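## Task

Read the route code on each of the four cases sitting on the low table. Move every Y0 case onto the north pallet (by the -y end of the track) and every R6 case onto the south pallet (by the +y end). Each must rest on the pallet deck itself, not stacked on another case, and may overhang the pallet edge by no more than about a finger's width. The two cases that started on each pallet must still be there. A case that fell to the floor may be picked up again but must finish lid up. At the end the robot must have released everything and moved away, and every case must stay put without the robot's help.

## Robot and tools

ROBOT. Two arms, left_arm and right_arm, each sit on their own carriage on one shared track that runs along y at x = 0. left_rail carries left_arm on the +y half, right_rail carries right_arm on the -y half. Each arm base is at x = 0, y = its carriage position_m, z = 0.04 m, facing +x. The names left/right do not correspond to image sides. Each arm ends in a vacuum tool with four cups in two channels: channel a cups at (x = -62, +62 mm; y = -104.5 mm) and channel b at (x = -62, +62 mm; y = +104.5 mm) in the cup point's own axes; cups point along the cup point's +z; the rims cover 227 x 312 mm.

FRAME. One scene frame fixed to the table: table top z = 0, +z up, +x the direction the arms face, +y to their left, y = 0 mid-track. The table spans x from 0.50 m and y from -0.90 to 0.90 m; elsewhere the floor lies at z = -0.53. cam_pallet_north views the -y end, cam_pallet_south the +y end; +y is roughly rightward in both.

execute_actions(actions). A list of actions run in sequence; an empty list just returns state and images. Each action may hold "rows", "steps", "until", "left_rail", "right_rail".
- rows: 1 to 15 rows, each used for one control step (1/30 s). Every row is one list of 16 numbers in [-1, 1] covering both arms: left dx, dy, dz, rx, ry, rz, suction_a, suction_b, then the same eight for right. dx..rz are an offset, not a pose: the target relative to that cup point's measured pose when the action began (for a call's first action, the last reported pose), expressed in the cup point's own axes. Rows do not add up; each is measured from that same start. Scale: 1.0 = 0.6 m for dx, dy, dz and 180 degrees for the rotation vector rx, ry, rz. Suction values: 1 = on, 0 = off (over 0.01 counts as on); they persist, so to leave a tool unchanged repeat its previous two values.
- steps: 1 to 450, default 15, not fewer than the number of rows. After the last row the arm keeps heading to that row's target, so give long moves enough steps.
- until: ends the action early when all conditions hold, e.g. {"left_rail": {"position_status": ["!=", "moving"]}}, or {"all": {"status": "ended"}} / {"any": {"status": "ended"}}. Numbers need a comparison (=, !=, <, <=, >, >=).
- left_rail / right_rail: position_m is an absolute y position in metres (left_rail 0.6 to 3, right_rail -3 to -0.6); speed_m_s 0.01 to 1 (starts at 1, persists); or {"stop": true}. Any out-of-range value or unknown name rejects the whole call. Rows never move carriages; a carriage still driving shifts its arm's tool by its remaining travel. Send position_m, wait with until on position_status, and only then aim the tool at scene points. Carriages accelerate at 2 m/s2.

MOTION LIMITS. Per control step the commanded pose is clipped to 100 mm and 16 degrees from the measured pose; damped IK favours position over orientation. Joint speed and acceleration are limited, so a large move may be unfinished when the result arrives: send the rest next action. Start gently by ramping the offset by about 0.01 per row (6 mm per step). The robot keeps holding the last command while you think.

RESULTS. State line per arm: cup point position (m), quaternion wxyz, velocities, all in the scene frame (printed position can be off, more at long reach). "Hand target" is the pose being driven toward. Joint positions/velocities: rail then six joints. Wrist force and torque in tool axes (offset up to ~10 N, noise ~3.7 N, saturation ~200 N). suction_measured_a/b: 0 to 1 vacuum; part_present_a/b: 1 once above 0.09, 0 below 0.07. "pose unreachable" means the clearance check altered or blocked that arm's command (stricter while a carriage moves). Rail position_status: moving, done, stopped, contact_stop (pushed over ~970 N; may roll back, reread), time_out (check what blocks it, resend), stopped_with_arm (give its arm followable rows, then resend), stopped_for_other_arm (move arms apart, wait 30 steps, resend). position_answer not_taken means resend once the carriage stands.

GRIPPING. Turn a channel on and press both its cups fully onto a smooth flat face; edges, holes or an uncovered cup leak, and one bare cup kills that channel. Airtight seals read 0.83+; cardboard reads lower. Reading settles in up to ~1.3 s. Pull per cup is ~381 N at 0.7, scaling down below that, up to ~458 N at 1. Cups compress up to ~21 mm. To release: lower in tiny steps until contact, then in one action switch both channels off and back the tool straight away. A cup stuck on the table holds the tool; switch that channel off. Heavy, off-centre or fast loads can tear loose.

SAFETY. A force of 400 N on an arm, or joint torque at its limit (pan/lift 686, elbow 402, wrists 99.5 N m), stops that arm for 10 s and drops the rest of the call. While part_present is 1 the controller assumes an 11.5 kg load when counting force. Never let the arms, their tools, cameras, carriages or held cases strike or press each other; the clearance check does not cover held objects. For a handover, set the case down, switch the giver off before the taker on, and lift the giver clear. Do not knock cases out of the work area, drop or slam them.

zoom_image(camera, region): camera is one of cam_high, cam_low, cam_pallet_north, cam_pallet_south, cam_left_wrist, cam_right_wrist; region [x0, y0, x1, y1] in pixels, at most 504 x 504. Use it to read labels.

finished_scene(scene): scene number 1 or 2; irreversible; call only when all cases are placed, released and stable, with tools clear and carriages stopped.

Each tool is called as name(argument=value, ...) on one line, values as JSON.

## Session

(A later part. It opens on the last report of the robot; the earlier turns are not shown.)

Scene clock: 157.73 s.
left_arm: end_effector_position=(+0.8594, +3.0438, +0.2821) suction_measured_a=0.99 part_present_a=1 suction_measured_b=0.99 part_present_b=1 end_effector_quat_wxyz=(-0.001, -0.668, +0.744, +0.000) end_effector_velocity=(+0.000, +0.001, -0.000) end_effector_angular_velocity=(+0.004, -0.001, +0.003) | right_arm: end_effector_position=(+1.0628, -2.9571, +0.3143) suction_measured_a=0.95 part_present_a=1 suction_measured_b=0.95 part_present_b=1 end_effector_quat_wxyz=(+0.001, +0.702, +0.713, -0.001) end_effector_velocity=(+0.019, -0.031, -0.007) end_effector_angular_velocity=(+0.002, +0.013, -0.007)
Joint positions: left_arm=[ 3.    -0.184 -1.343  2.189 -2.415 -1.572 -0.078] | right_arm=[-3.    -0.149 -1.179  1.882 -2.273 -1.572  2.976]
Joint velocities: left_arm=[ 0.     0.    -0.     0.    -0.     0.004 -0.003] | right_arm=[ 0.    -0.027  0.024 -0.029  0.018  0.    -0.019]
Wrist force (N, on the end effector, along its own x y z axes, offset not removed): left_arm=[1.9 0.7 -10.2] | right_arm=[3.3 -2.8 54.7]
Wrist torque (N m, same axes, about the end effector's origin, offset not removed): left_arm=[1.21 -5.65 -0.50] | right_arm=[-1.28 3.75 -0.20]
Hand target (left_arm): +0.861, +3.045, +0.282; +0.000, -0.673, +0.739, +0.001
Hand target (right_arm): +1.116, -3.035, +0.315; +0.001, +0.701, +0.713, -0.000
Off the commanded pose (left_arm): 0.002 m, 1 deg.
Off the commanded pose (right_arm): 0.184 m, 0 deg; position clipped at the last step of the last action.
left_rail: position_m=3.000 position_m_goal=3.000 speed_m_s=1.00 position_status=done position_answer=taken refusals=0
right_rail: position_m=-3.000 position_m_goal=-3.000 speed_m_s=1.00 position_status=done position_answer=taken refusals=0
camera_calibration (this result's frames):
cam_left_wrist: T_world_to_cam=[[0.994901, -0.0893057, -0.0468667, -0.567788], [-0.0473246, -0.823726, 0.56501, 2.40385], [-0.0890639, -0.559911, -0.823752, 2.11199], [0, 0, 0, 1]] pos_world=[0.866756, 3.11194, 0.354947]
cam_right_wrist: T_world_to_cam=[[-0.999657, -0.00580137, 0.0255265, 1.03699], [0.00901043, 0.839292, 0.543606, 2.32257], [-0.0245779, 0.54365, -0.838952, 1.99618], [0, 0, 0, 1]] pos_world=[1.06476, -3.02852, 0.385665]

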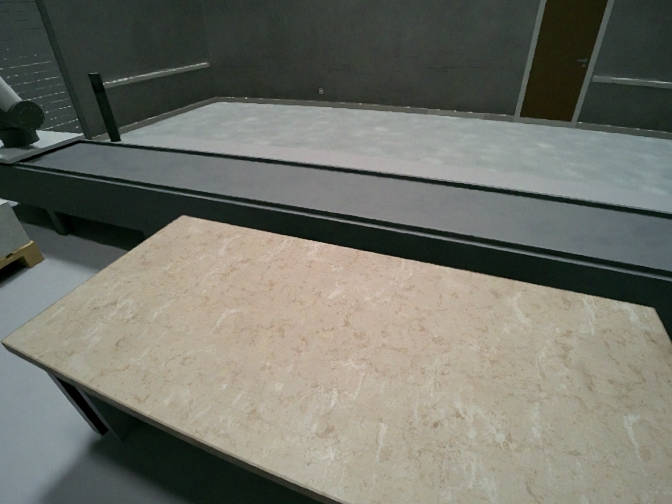

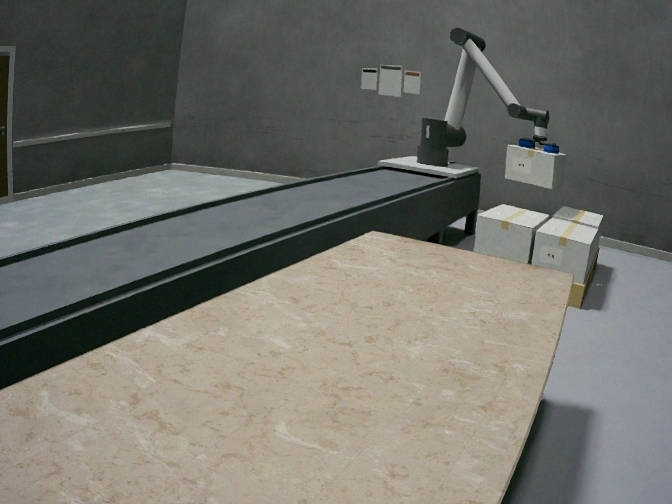

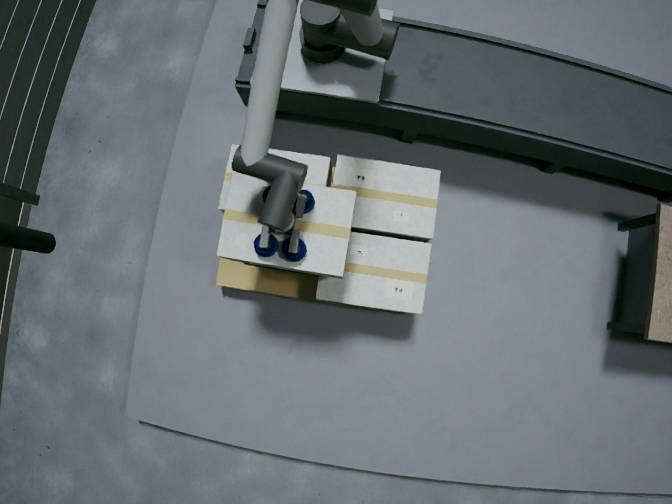

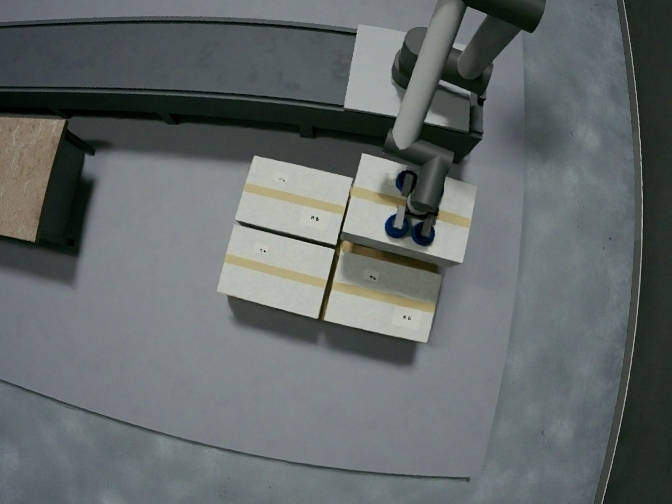

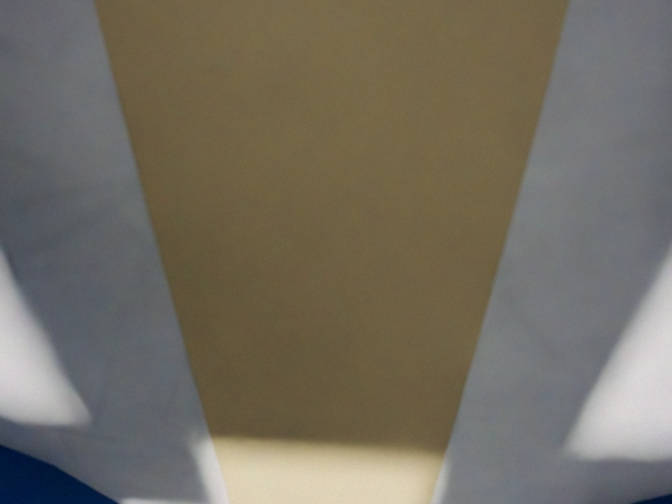

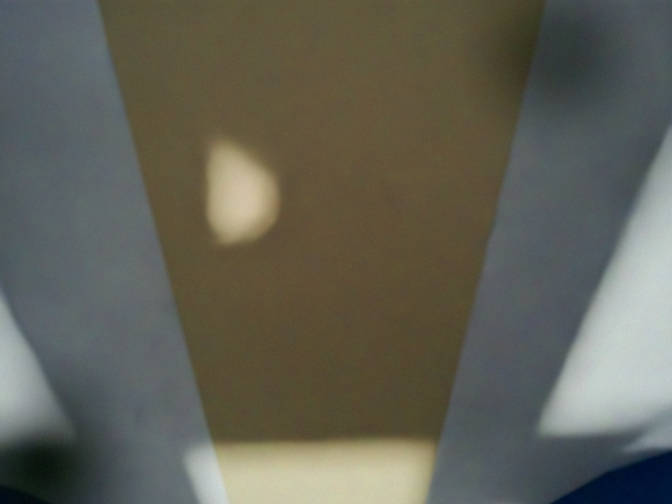

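execute_actions(actions=[])

Scene clock: 158.17 s.
left_arm: end_effector_position=(+0.8611, +3.0449, +0.2822) suction_measured_a=0.99 part_present_a=1 suction_measured_b=0.99 part_present_b=1 end_effector_quat_wxyz=(+0.000, -0.673, +0.740, +0.001) end_effector_velocity=(+0.001, +0.000, -0.000) end_effector_angular_velocity=(+0.001, +0.000, +0.004) | right_arm: end_effector_position=(+1.1142, -3.0326, +0.3150) suction_measured_a=0.95 part_present_a=1 suction_measured_b=0.95 part_present_b=1 end_effector_quat_wxyz=(+0.001, +0.701, +0.713, -0.000) end_effector_velocity=(+0.015, -0.023, +0.001) end_effector_angular_velocity=(+0.001, -0.001, +0.001)
Joint positions: left_arm=[ 3.    -0.184 -1.341  2.186 -2.414 -1.569 -0.09 ] | right_arm=[-3.    -0.21  -1.132  1.803 -2.243 -1.572  2.915]
Joint velocities: left_arm=[ 0.     0.     0.001 -0.001  0.001  0.001 -0.004] | right_arm=[ 0.    -0.018  0.014 -0.024  0.009  0.001 -0.019]
Wrist force (N, on the end effector, along its own x y z axes, offset not removed): left_arm=[-1.4 -2.1 -13.6] | right_arm=[-4.3 2.1 47.2]
Wrist torque (N m, same axes, about the end effector's origin, offset not removed): left_arm=[0.83 -5.35 -0.66] | right_arm=[-1.65 3.63 -0.58]
Hand target (left_arm): +0.861, +3.045, +0.282; +0.000, -0.673, +0.739, +0.001
Hand target (right_arm): +1.116, -3.035, +0.315; +0.001, +0.701, +0.713, -0.000
Off the commanded pose (left_arm): 0.001 m, 0 deg.
Off the commanded pose (right_arm): 0.093 m, 0 deg; position clipped at the last step of the last action.
left_rail: position_m=3.000 position_m_goal=3.000 speed_m_s=1.00 position_status=done position_answer=taken refusals=0
right_rail: position_m=-3.000 position_m_goal=-3.000 speed_m_s=1.00 position_status=done position_answer=taken refusals=0
camera_calibration (this result's frames):
cam_left_wrist: T_world_to_cam=[[0.995946, -0.0766213, -0.0471215, -0.60884], [-0.0369413, -0.826043, 0.562395, 2.40364], [-0.0820158, -0.558375, -0.825525, 2.1025], [0, 0, 0, 1]] pos_world=[0.867605, 3.11285, 0.355182]
cam_right_wrist: T_world_to_cam=[[-0.999663, -0.0061769, 0.025208, 1.08693], [0.00852524, 0.839222, 0.543722, 2.38531], [-0.0245136, 0.543754, -0.838886, 2.0393], [0, 0, 0, 1]] pos_world=[1.11622, -3.10397, 0.386398]

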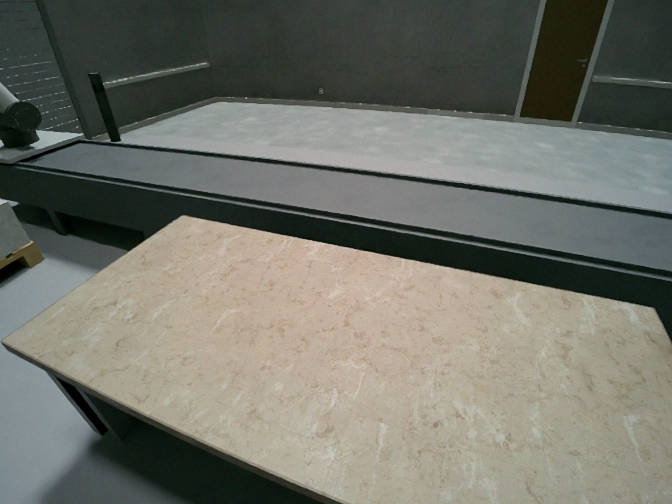

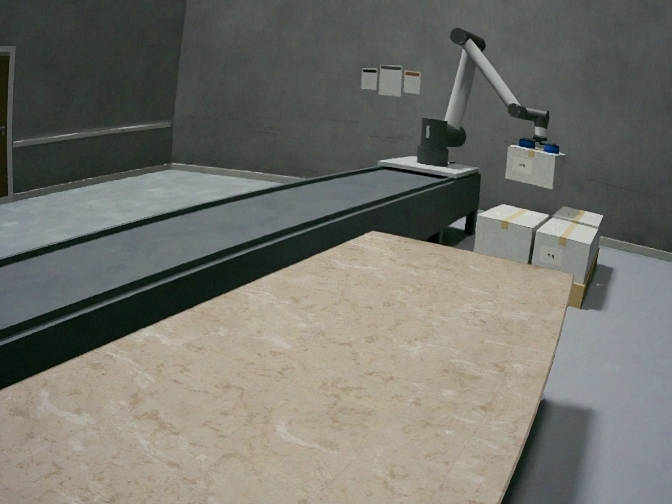

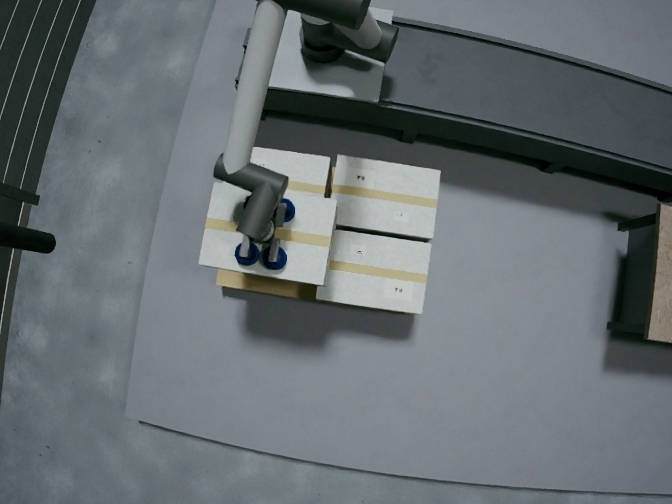

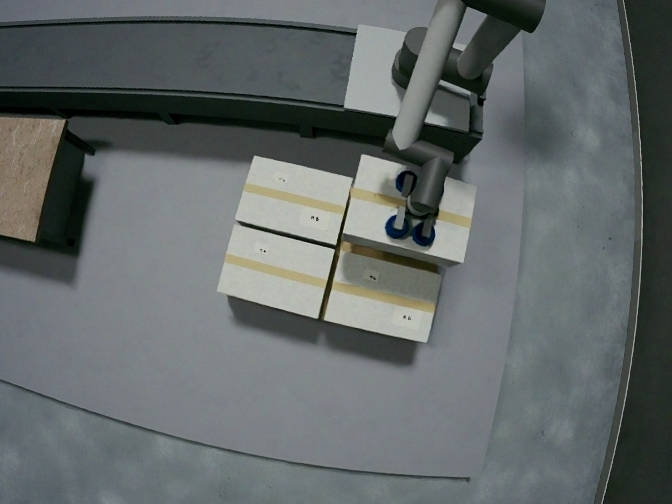

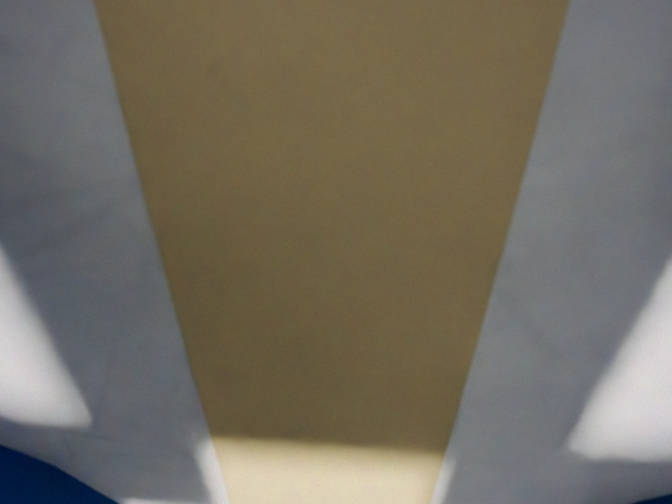

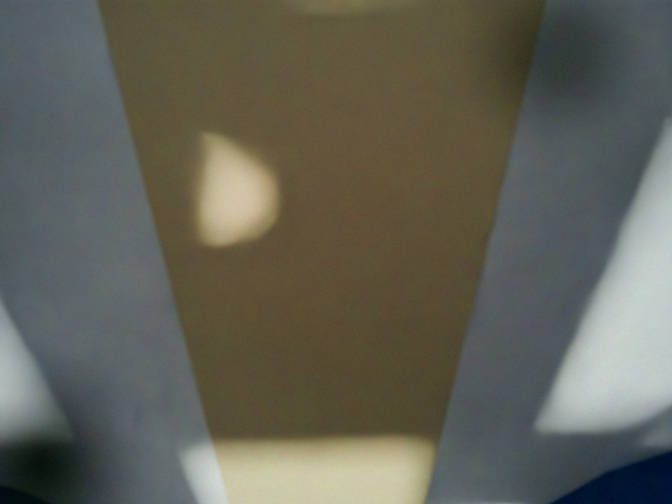

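execute_actions(actions=[{"rows": [
[0,0,0.01,0,0,0,1,1, -0.010,0.008,0.008,0,0,0,1,1],
[0,0,0.03,0,0,0,1,1, -0.026,0.021,0.024,0,0,0,1,1],
[0,0,0.06,0,0,0,1,1, -0.050,0.041,0.050,0,0,0,1,1],
[0,0,0.10,0,0,0,1,1, -0.080,0.066,0.085,0,0,0,1,1],
[0,0,0.14,0,0,0,1,1, -0.110,0.090,0.130,0,0,0,1,1],
[0,0,0.17,0,0,0,1,1, -0.139,0.114,0.175,0,0,0,1,1]
], "steps": 8}])

Scene clock: 160.33 s.
left_arm: end_effector_position=(+0.8573, +3.0455, +0.2284) suction_measured_a=0.99 part_present_a=1 suction_measured_b=0.99 part_present_b=1 end_effector_quat_wxyz=(-0.002, -0.673, +0.740, +0.004) end_effector_velocity=(-0.026, +0.003, -0.362) end_effector_angular_velocity=(+0.007, +0.039, -0.002) | right_arm: end_effector_position=(+1.1456, -3.0745, +0.2693) suction_measured_a=0.95 part_present_a=1 suction_measured_b=0.95 part_present_b=1 end_effector_quat_wxyz=(+0.002, +0.701, +0.713, +0.000) end_effector_velocity=(+0.177, -0.256, -0.364) end_effector_angular_velocity=(+0.005, +0.037, -0.008)
Joint positions: left_arm=[ 3.    -0.184 -1.285  2.217 -2.495 -1.569 -0.09 ] | right_arm=[-3.    -0.241 -1.066  1.774 -2.281 -1.572  2.885]
Joint velocities: left_arm=[ 0.    -0.002  0.402  0.192 -0.554 -0.     0.   ] | right_arm=[ 0.    -0.182  0.462 -0.164 -0.262 -0.004 -0.174]
Wrist force (N, on the end effector, along its own x y z axes, offset not removed): left_arm=[2.2 2.8 9.7] | right_arm=[-26.2 4.7 53.2]
Wrist torque (N m, same axes, about the end effector's origin, offset not removed): left_arm=[0.12 -6.73 -0.27] | right_arm=[-2.48 0.16 -0.55]
Hand target (left_arm): +0.857, +3.045, +0.184; -0.001, -0.673, +0.740, +0.003
Hand target (right_arm): +1.174, -3.114, +0.212; +0.000, +0.702, +0.713, -0.001
Off the commanded pose (left_arm): 0.048 m, 0 deg.
Off the commanded pose (right_arm): 0.081 m, 0 deg.
left_rail: position_m=3.000 position_m_goal=3.000 speed_m_s=1.00 position_status=done position_answer=taken refusals=0
right_rail: position_m=-3.000 position_m_goal=-3.000 speed_m_s=1.00 position_status=done position_answer=taken refusals=0
camera_calibration (this result's frames):
cam_left_wrist: T_world_to_cam=[[0.99566, -0.0762669, -0.0533353, -0.606886], [-0.0332471, -0.82676, 0.561571, 2.43347], [-0.0869248, -0.557361, -0.825708, 2.05929], [0, 0, 0, 1]] pos_world=[0.864162, 3.11338, 0.301437]
cam_right_wrist: T_world_to_cam=[[-0.999706, -0.00587128, 0.0235264, 1.12066], [0.0078548, 0.839512, 0.543284, 2.44684], [-0.0229404, 0.543309, -0.839219, 2.02148], [0, 0, 0, 1]] pos_world=[1.14748, -3.14586, 0.340773]

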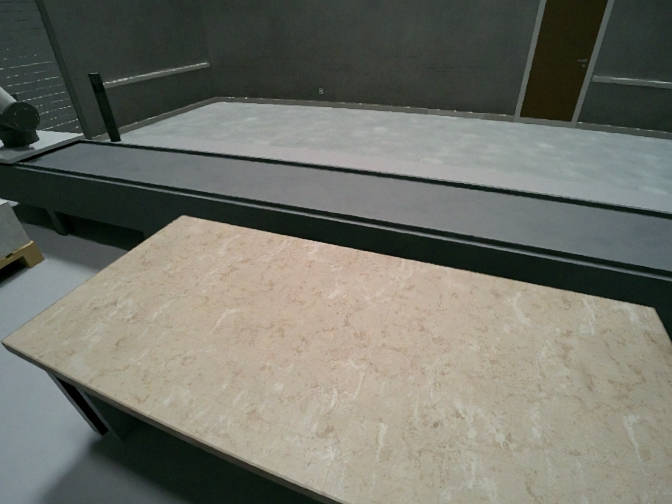

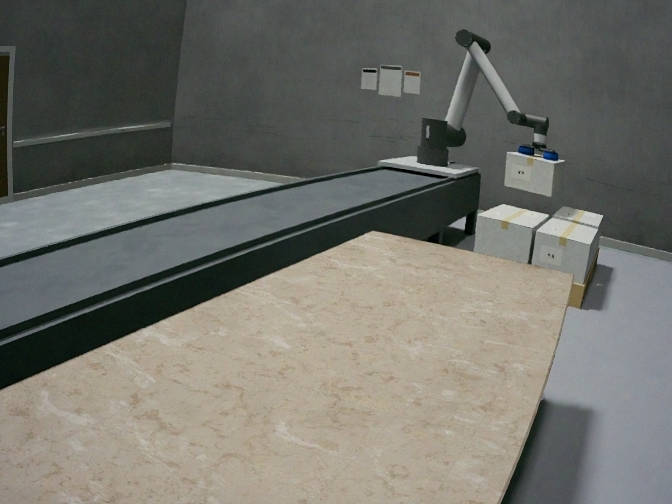

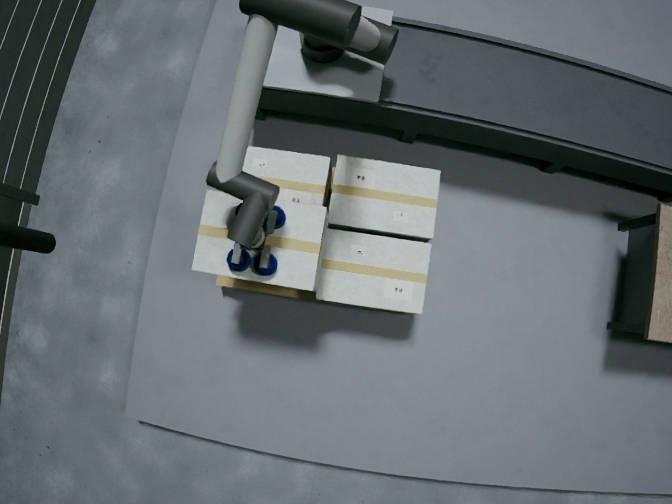

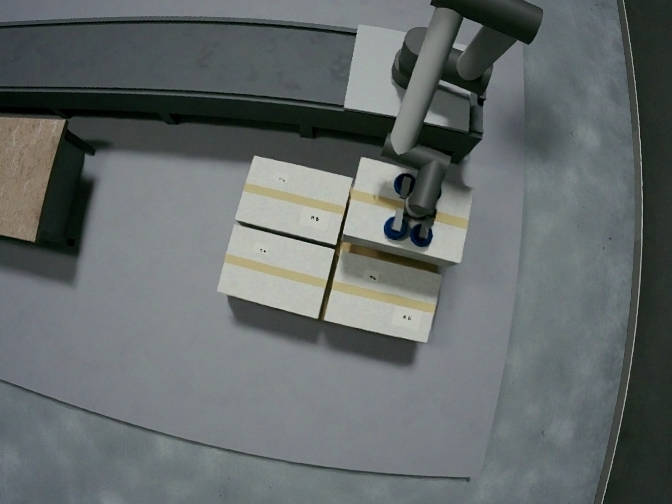

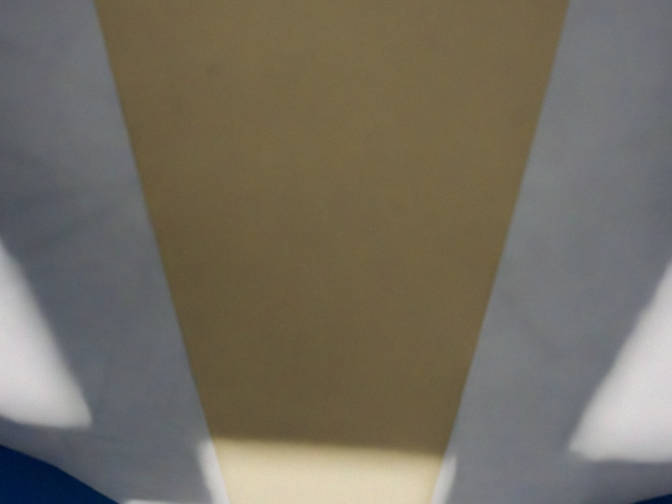

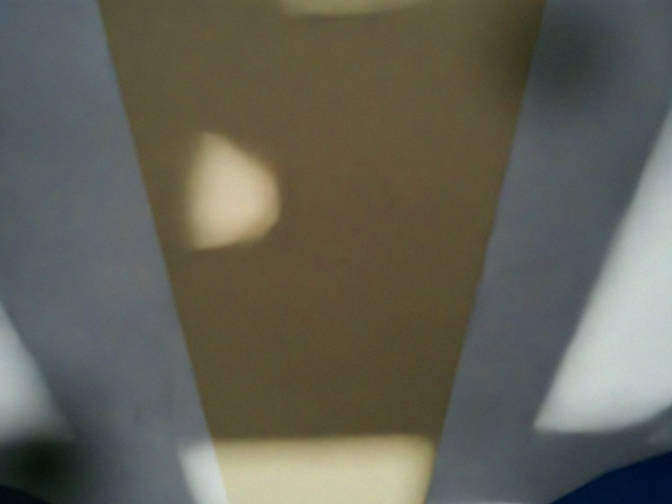

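execute_actions(actions=[{"steps": 1}])

Scene clock: 160.80 s.
left_arm: end_effector_position=(+0.8567, +3.0454, +0.1849) suction_measured_a=0.99 part_present_a=1 suction_measured_b=0.99 part_present_b=1 end_effector_quat_wxyz=(-0.001, -0.673, +0.740, +0.003) end_effector_velocity=(+0.005, -0.001, -0.012) end_effector_angular_velocity=(-0.001, -0.005, +0.000) | right_arm: end_effector_position=(+1.1737, -3.1128, +0.2135) suction_measured_a=0.95 part_present_a=1 suction_measured_b=0.95 part_present_b=1 end_effector_quat_wxyz=(+0.000, +0.702, +0.713, -0.001) end_effector_velocity=(+0.014, -0.008, -0.013) end_effector_angular_velocity=(+0.001, +0.002, +0.001)
Joint positions: left_arm=[ 3.    -0.184 -1.233  2.238 -2.57  -1.569 -0.09 ] | right_arm=[-3.    -0.267 -0.994  1.745 -2.322 -1.572  2.859]
Joint velocities: left_arm=[ 0.     0.     0.019  0.001 -0.024 -0.     0.   ] | right_arm=[ 0.    -0.003  0.024 -0.021 -0.001  0.    -0.004]
Wrist force (N, on the end effector, along its own x y z axes, offset not removed): left_arm=[2.2 3.7 -16.6] | right_arm=[-3.2 -2.9 51.8]
Wrist torque (N m, same axes, about the end effector's origin, offset not removed): left_arm=[1.50 -5.74 -0.55] | right_arm=[-1.53 4.33 -0.40]
Hand target (left_arm): +0.861, +3.045, +0.180; +0.000, -0.673, +0.740, +0.001
Hand target (right_arm): +1.184, -3.115, +0.210; +0.001, +0.701, +0.713, -0.000
Off the commanded pose (left_arm): 0.006 m, 0 deg.
Off the commanded pose (right_arm): 0.011 m, 0 deg.
left_rail: position_m=3.000 position_m_goal=3.000 speed_m_s=1.00 position_status=done position_answer=taken refusals=0
right_rail: position_m=-3.000 position_m_goal=-3.000 speed_m_s=1.00 position_status=done position_answer=taken refusals=0
camera_calibration (this result's frames):
cam_left_wrist: T_world_to_cam=[[0.995747, -0.0764784, -0.0513696, -0.608421], [-0.0344852, -0.826452, 0.56195, 2.45782], [-0.0854316, -0.557789, -0.825575, 2.02331], [0, 0, 0, 1]] pos_world=[0.863447, 3.11332, 0.257973]
cam_right_wrist: T_world_to_cam=[[-0.999647, -0.00568457, 0.0259399, 1.1498], [0.00934069, 0.839129, 0.543853, 2.50608], [-0.0248585, 0.543903, -0.83878, 2.00005], [0, 0, 0, 1]] pos_world=[1.17571, -3.18422, 0.28484]

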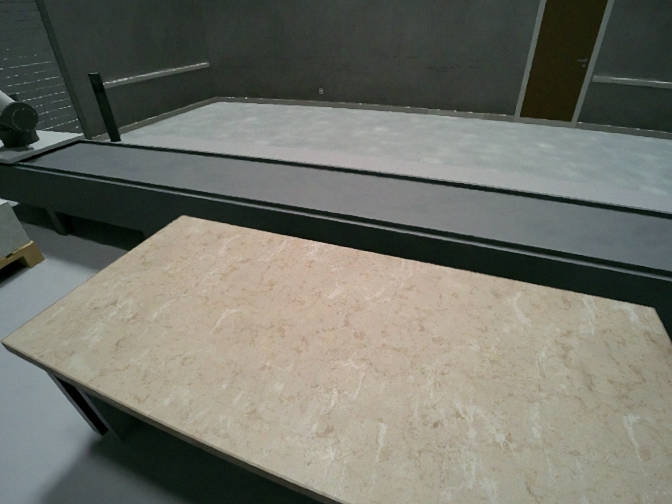

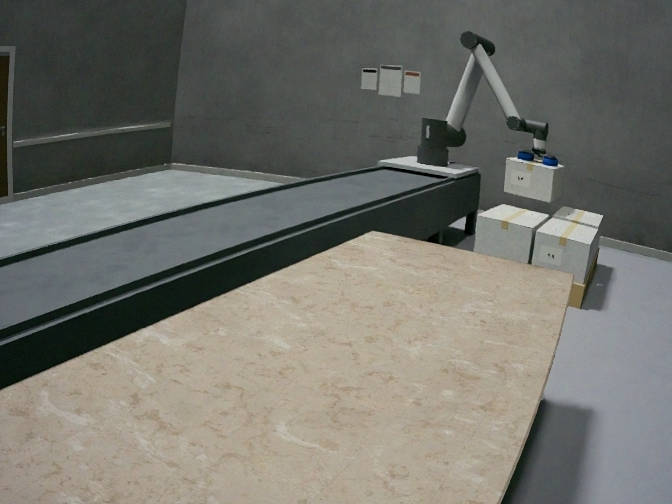

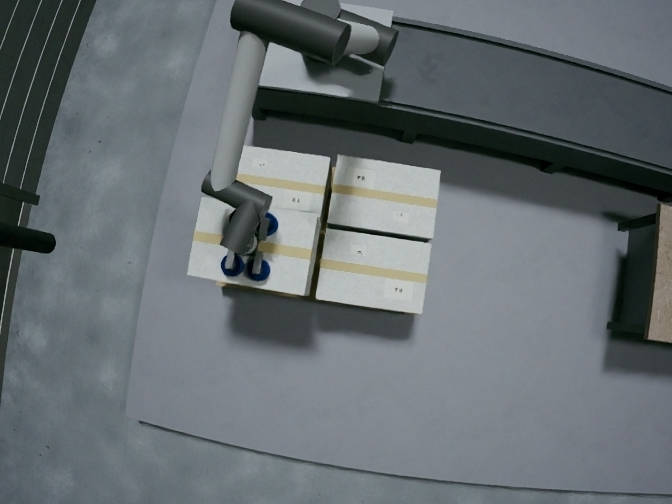

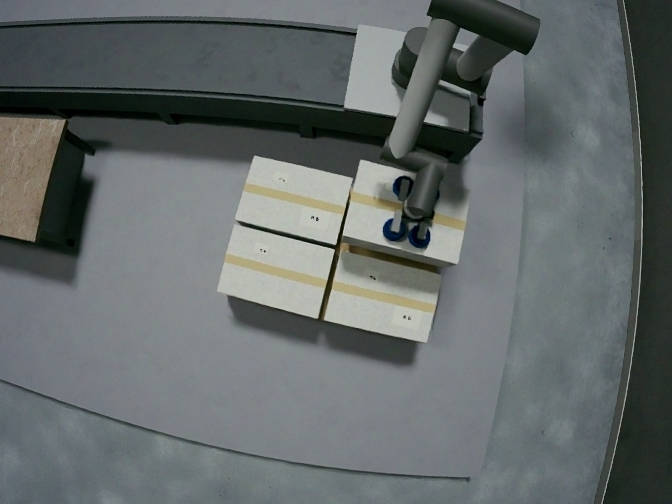

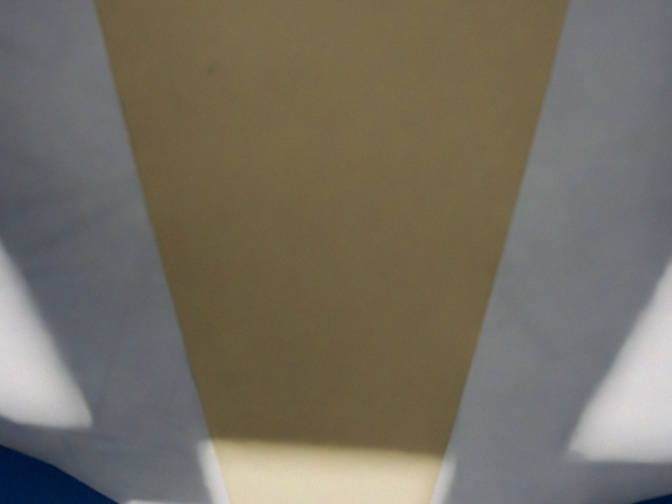

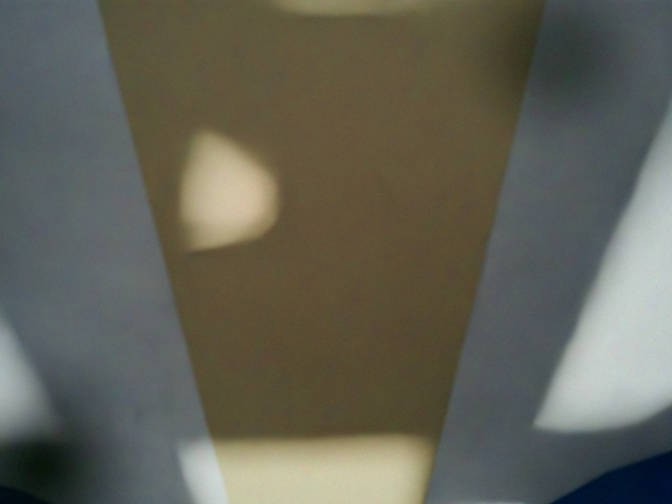

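execute_actions(actions=[])

zoom_image(camera="cam_pallet_north", region=[170, 170, 350, 320])

zoom_image(camera="cam_pallet_south", region=[310, 145, 490, 295])

Scene clock: 162.03 s.
left_arm: end_effector_position=(+0.8610, +3.0450, +0.1802) suction_measured_a=0.99 part_present_a=1 suction_measured_b=0.99 part_present_b=1 end_effector_quat_wxyz=(+0.000, -0.673, +0.740, +0.001) end_effector_velocity=(+0.000, +0.000, -0.000) end_effector_angular_velocity=(+0.000, +0.000, +0.000) | right_arm: end_effector_position=(+1.1840, -3.1149, +0.2103) suction_measured_a=0.95 part_present_a=1 suction_measured_b=0.95 part_present_b=1 end_effector_quat_wxyz=(+0.001, +0.701, +0.713, -0.000) end_effector_velocity=(+0.000, +0.000, -0.000) end_effector_angular_velocity=(+0.000, +0.000, +0.000)
Joint positions: left_arm=[ 3.    -0.184 -1.223  2.236 -2.581 -1.569 -0.09 ] | right_arm=[-3.    -0.266 -0.983  1.73  -2.319 -1.572  2.859]
Joint velocities: left_arm=[ 0.  0.  0. -0. -0.  0.  0.] | right_arm=[ 0.  0.  0. -0.  0. -0.  0.]
Wrist force (N, on the end effector, along its own x y z axes, offset not removed): left_arm=[1.4 1.3 -12.2] | right_arm=[3.1 -3.4 55.2]
Wrist torque (N m, same axes, about the end effector's origin, offset not removed): left_arm=[1.23 -5.65 -0.54] | right_arm=[-1.29 3.77 -0.18]
Hand target (left_arm): +0.861, +3.045, +0.180; +0.000, -0.673, +0.740, +0.001
Hand target (right_arm): +1.184, -3.115, +0.210; +0.001, +0.701, +0.713, -0.000
Off the commanded pose (left_arm): 0.000 m, 0 deg.
Off the commanded pose (right_arm): 0.000 m, 0 deg.
left_rail: position_m=3.000 position_m_goal=3.000 speed_m_s=1.00 position_status=done position_answer=taken refusals=0
right_rail: position_m=-3.000 position_m_goal=-3.000 speed_m_s=1.00 position_status=done position_answer=taken refusals=0
camera_calibration (this result's frames):
cam_left_wrist: T_world_to_cam=[[0.995943, -0.0766183, -0.0471984, -0.613513], [-0.036897, -0.826053, 0.562383, 2.46104], [-0.0820772, -0.55836, -0.825529, 2.01842], [0, 0, 0, 1]] pos_world=[0.867495, 3.11295, 0.253258]
cam_right_wrist: T_world_to_cam=[[-0.999666, -0.00617776, 0.0250961, 1.15891], [0.00846584, 0.839173, 0.543799, 2.51061], [-0.0244194, 0.54383, -0.83884, 1.99811], [0, 0, 0, 1]] pos_world=[1.18606, -3.18631, 0.281744]

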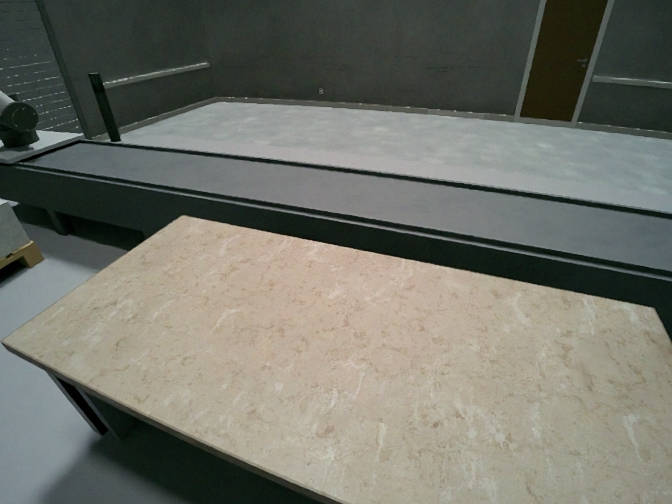

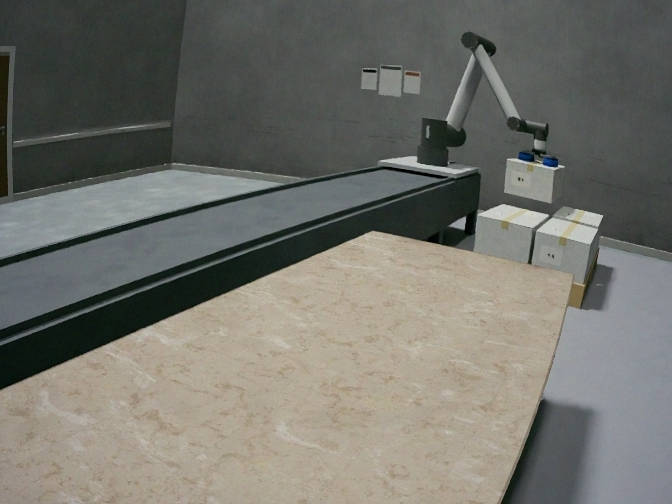

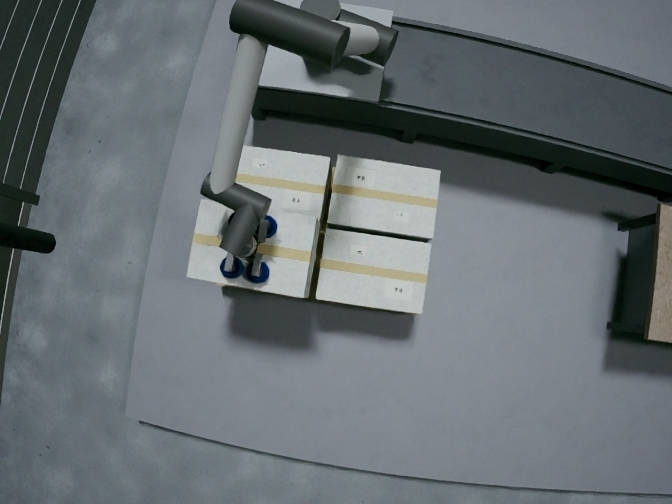

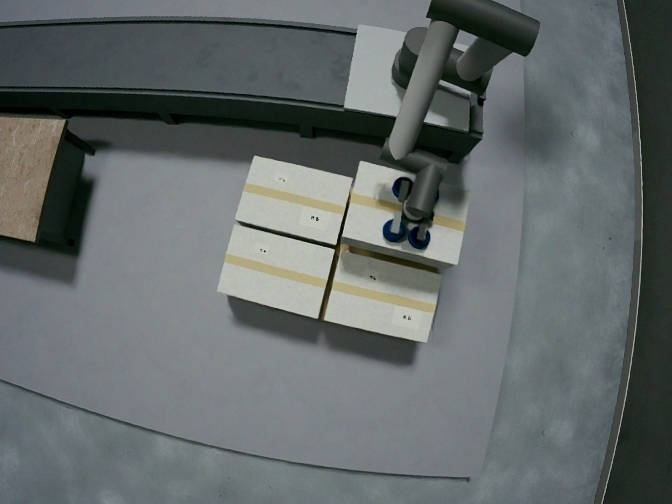

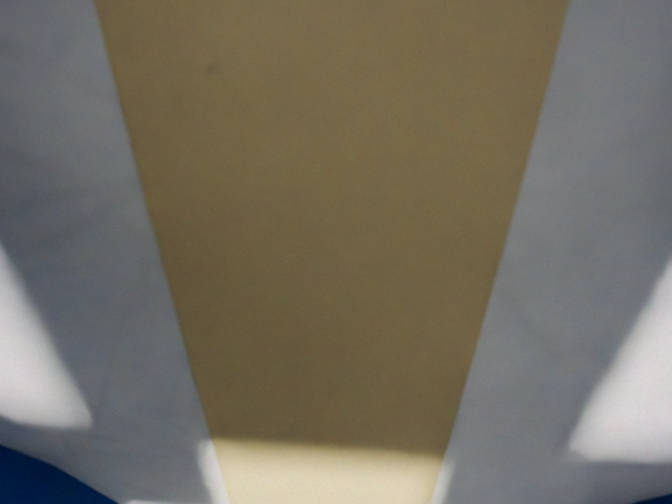

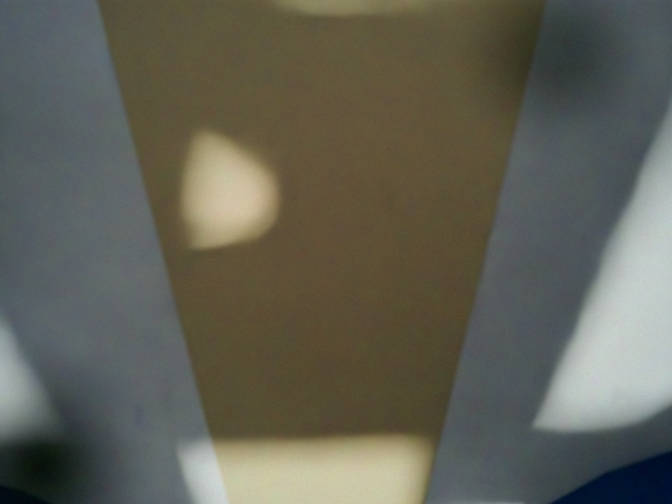

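Region (170, 170, 350, 320) of cam_pallet_north's 672x504 image, scaled by 2.800, with more detail than that image has.

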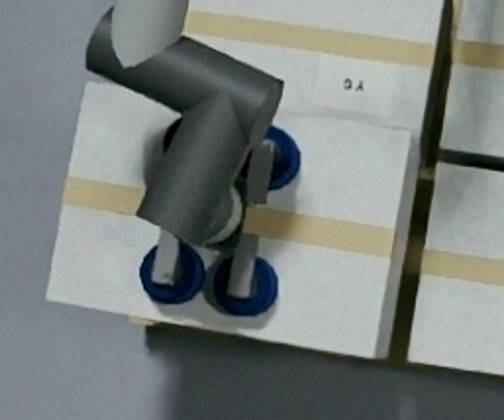

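Region (310, 145, 490, 295) of cam_pallet_south's 672x504 image, scaled by 2.800, with more detail than that image has.

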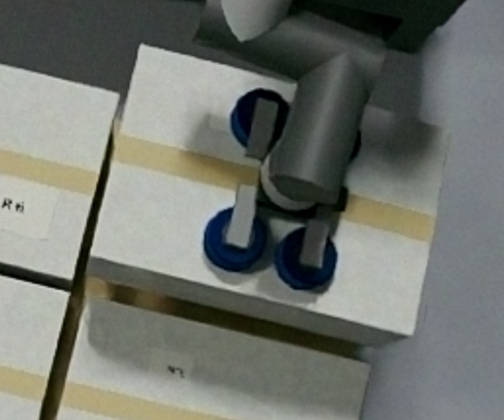

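zoom_image(camera="cam_pallet_north", region=[285, 200, 345, 305])

zoom_image(camera="cam_pallet_north", region=[180, 260, 260, 305])

zoom_image(camera="cam_pallet_south", region=[325, 155, 385, 260])

zoom_image(camera="cam_pallet_south", region=[400, 230, 480, 290])

Region (285, 200, 345, 305) of cam_pallet_north's 672x504 image, scaled by 4.800, with more detail than that image has; it fills the left 288 columns of this view, and the rest is white.

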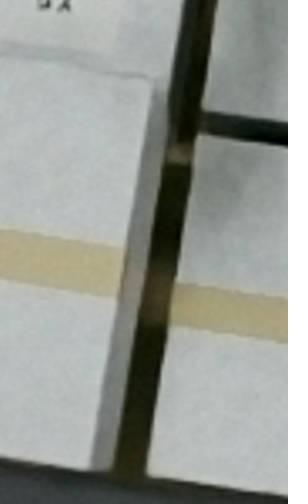

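Region (180, 260, 260, 305) of cam_pallet_north's 672x504 image, scaled by 6.300, with more detail than that image has; it fills the top 284 rows of this view, and the rest is white.

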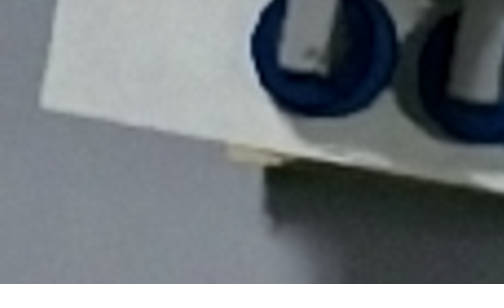

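Region (325, 155, 385, 260) of cam_pallet_south's 672x504 image, scaled by 4.800, with more detail than that image has; it fills the left 288 columns of this view, and the rest is white.

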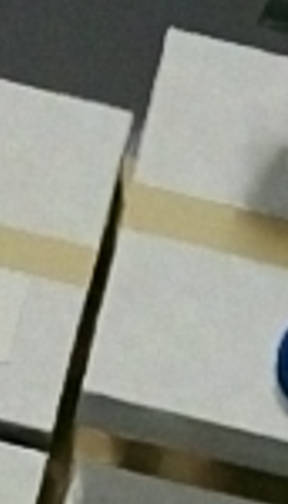

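Region (400, 230, 480, 290) of cam_pallet_south's 672x504 image, scaled by 6.300, with more detail than that image has; it fills the top 378 rows of this view, and the rest is white.

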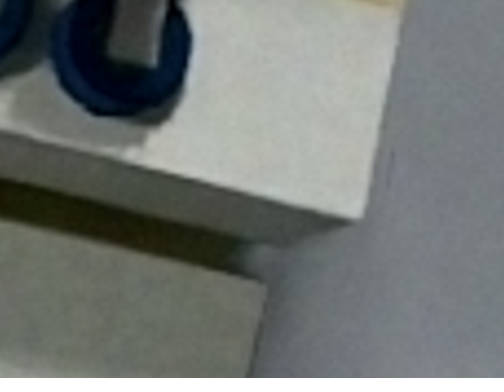

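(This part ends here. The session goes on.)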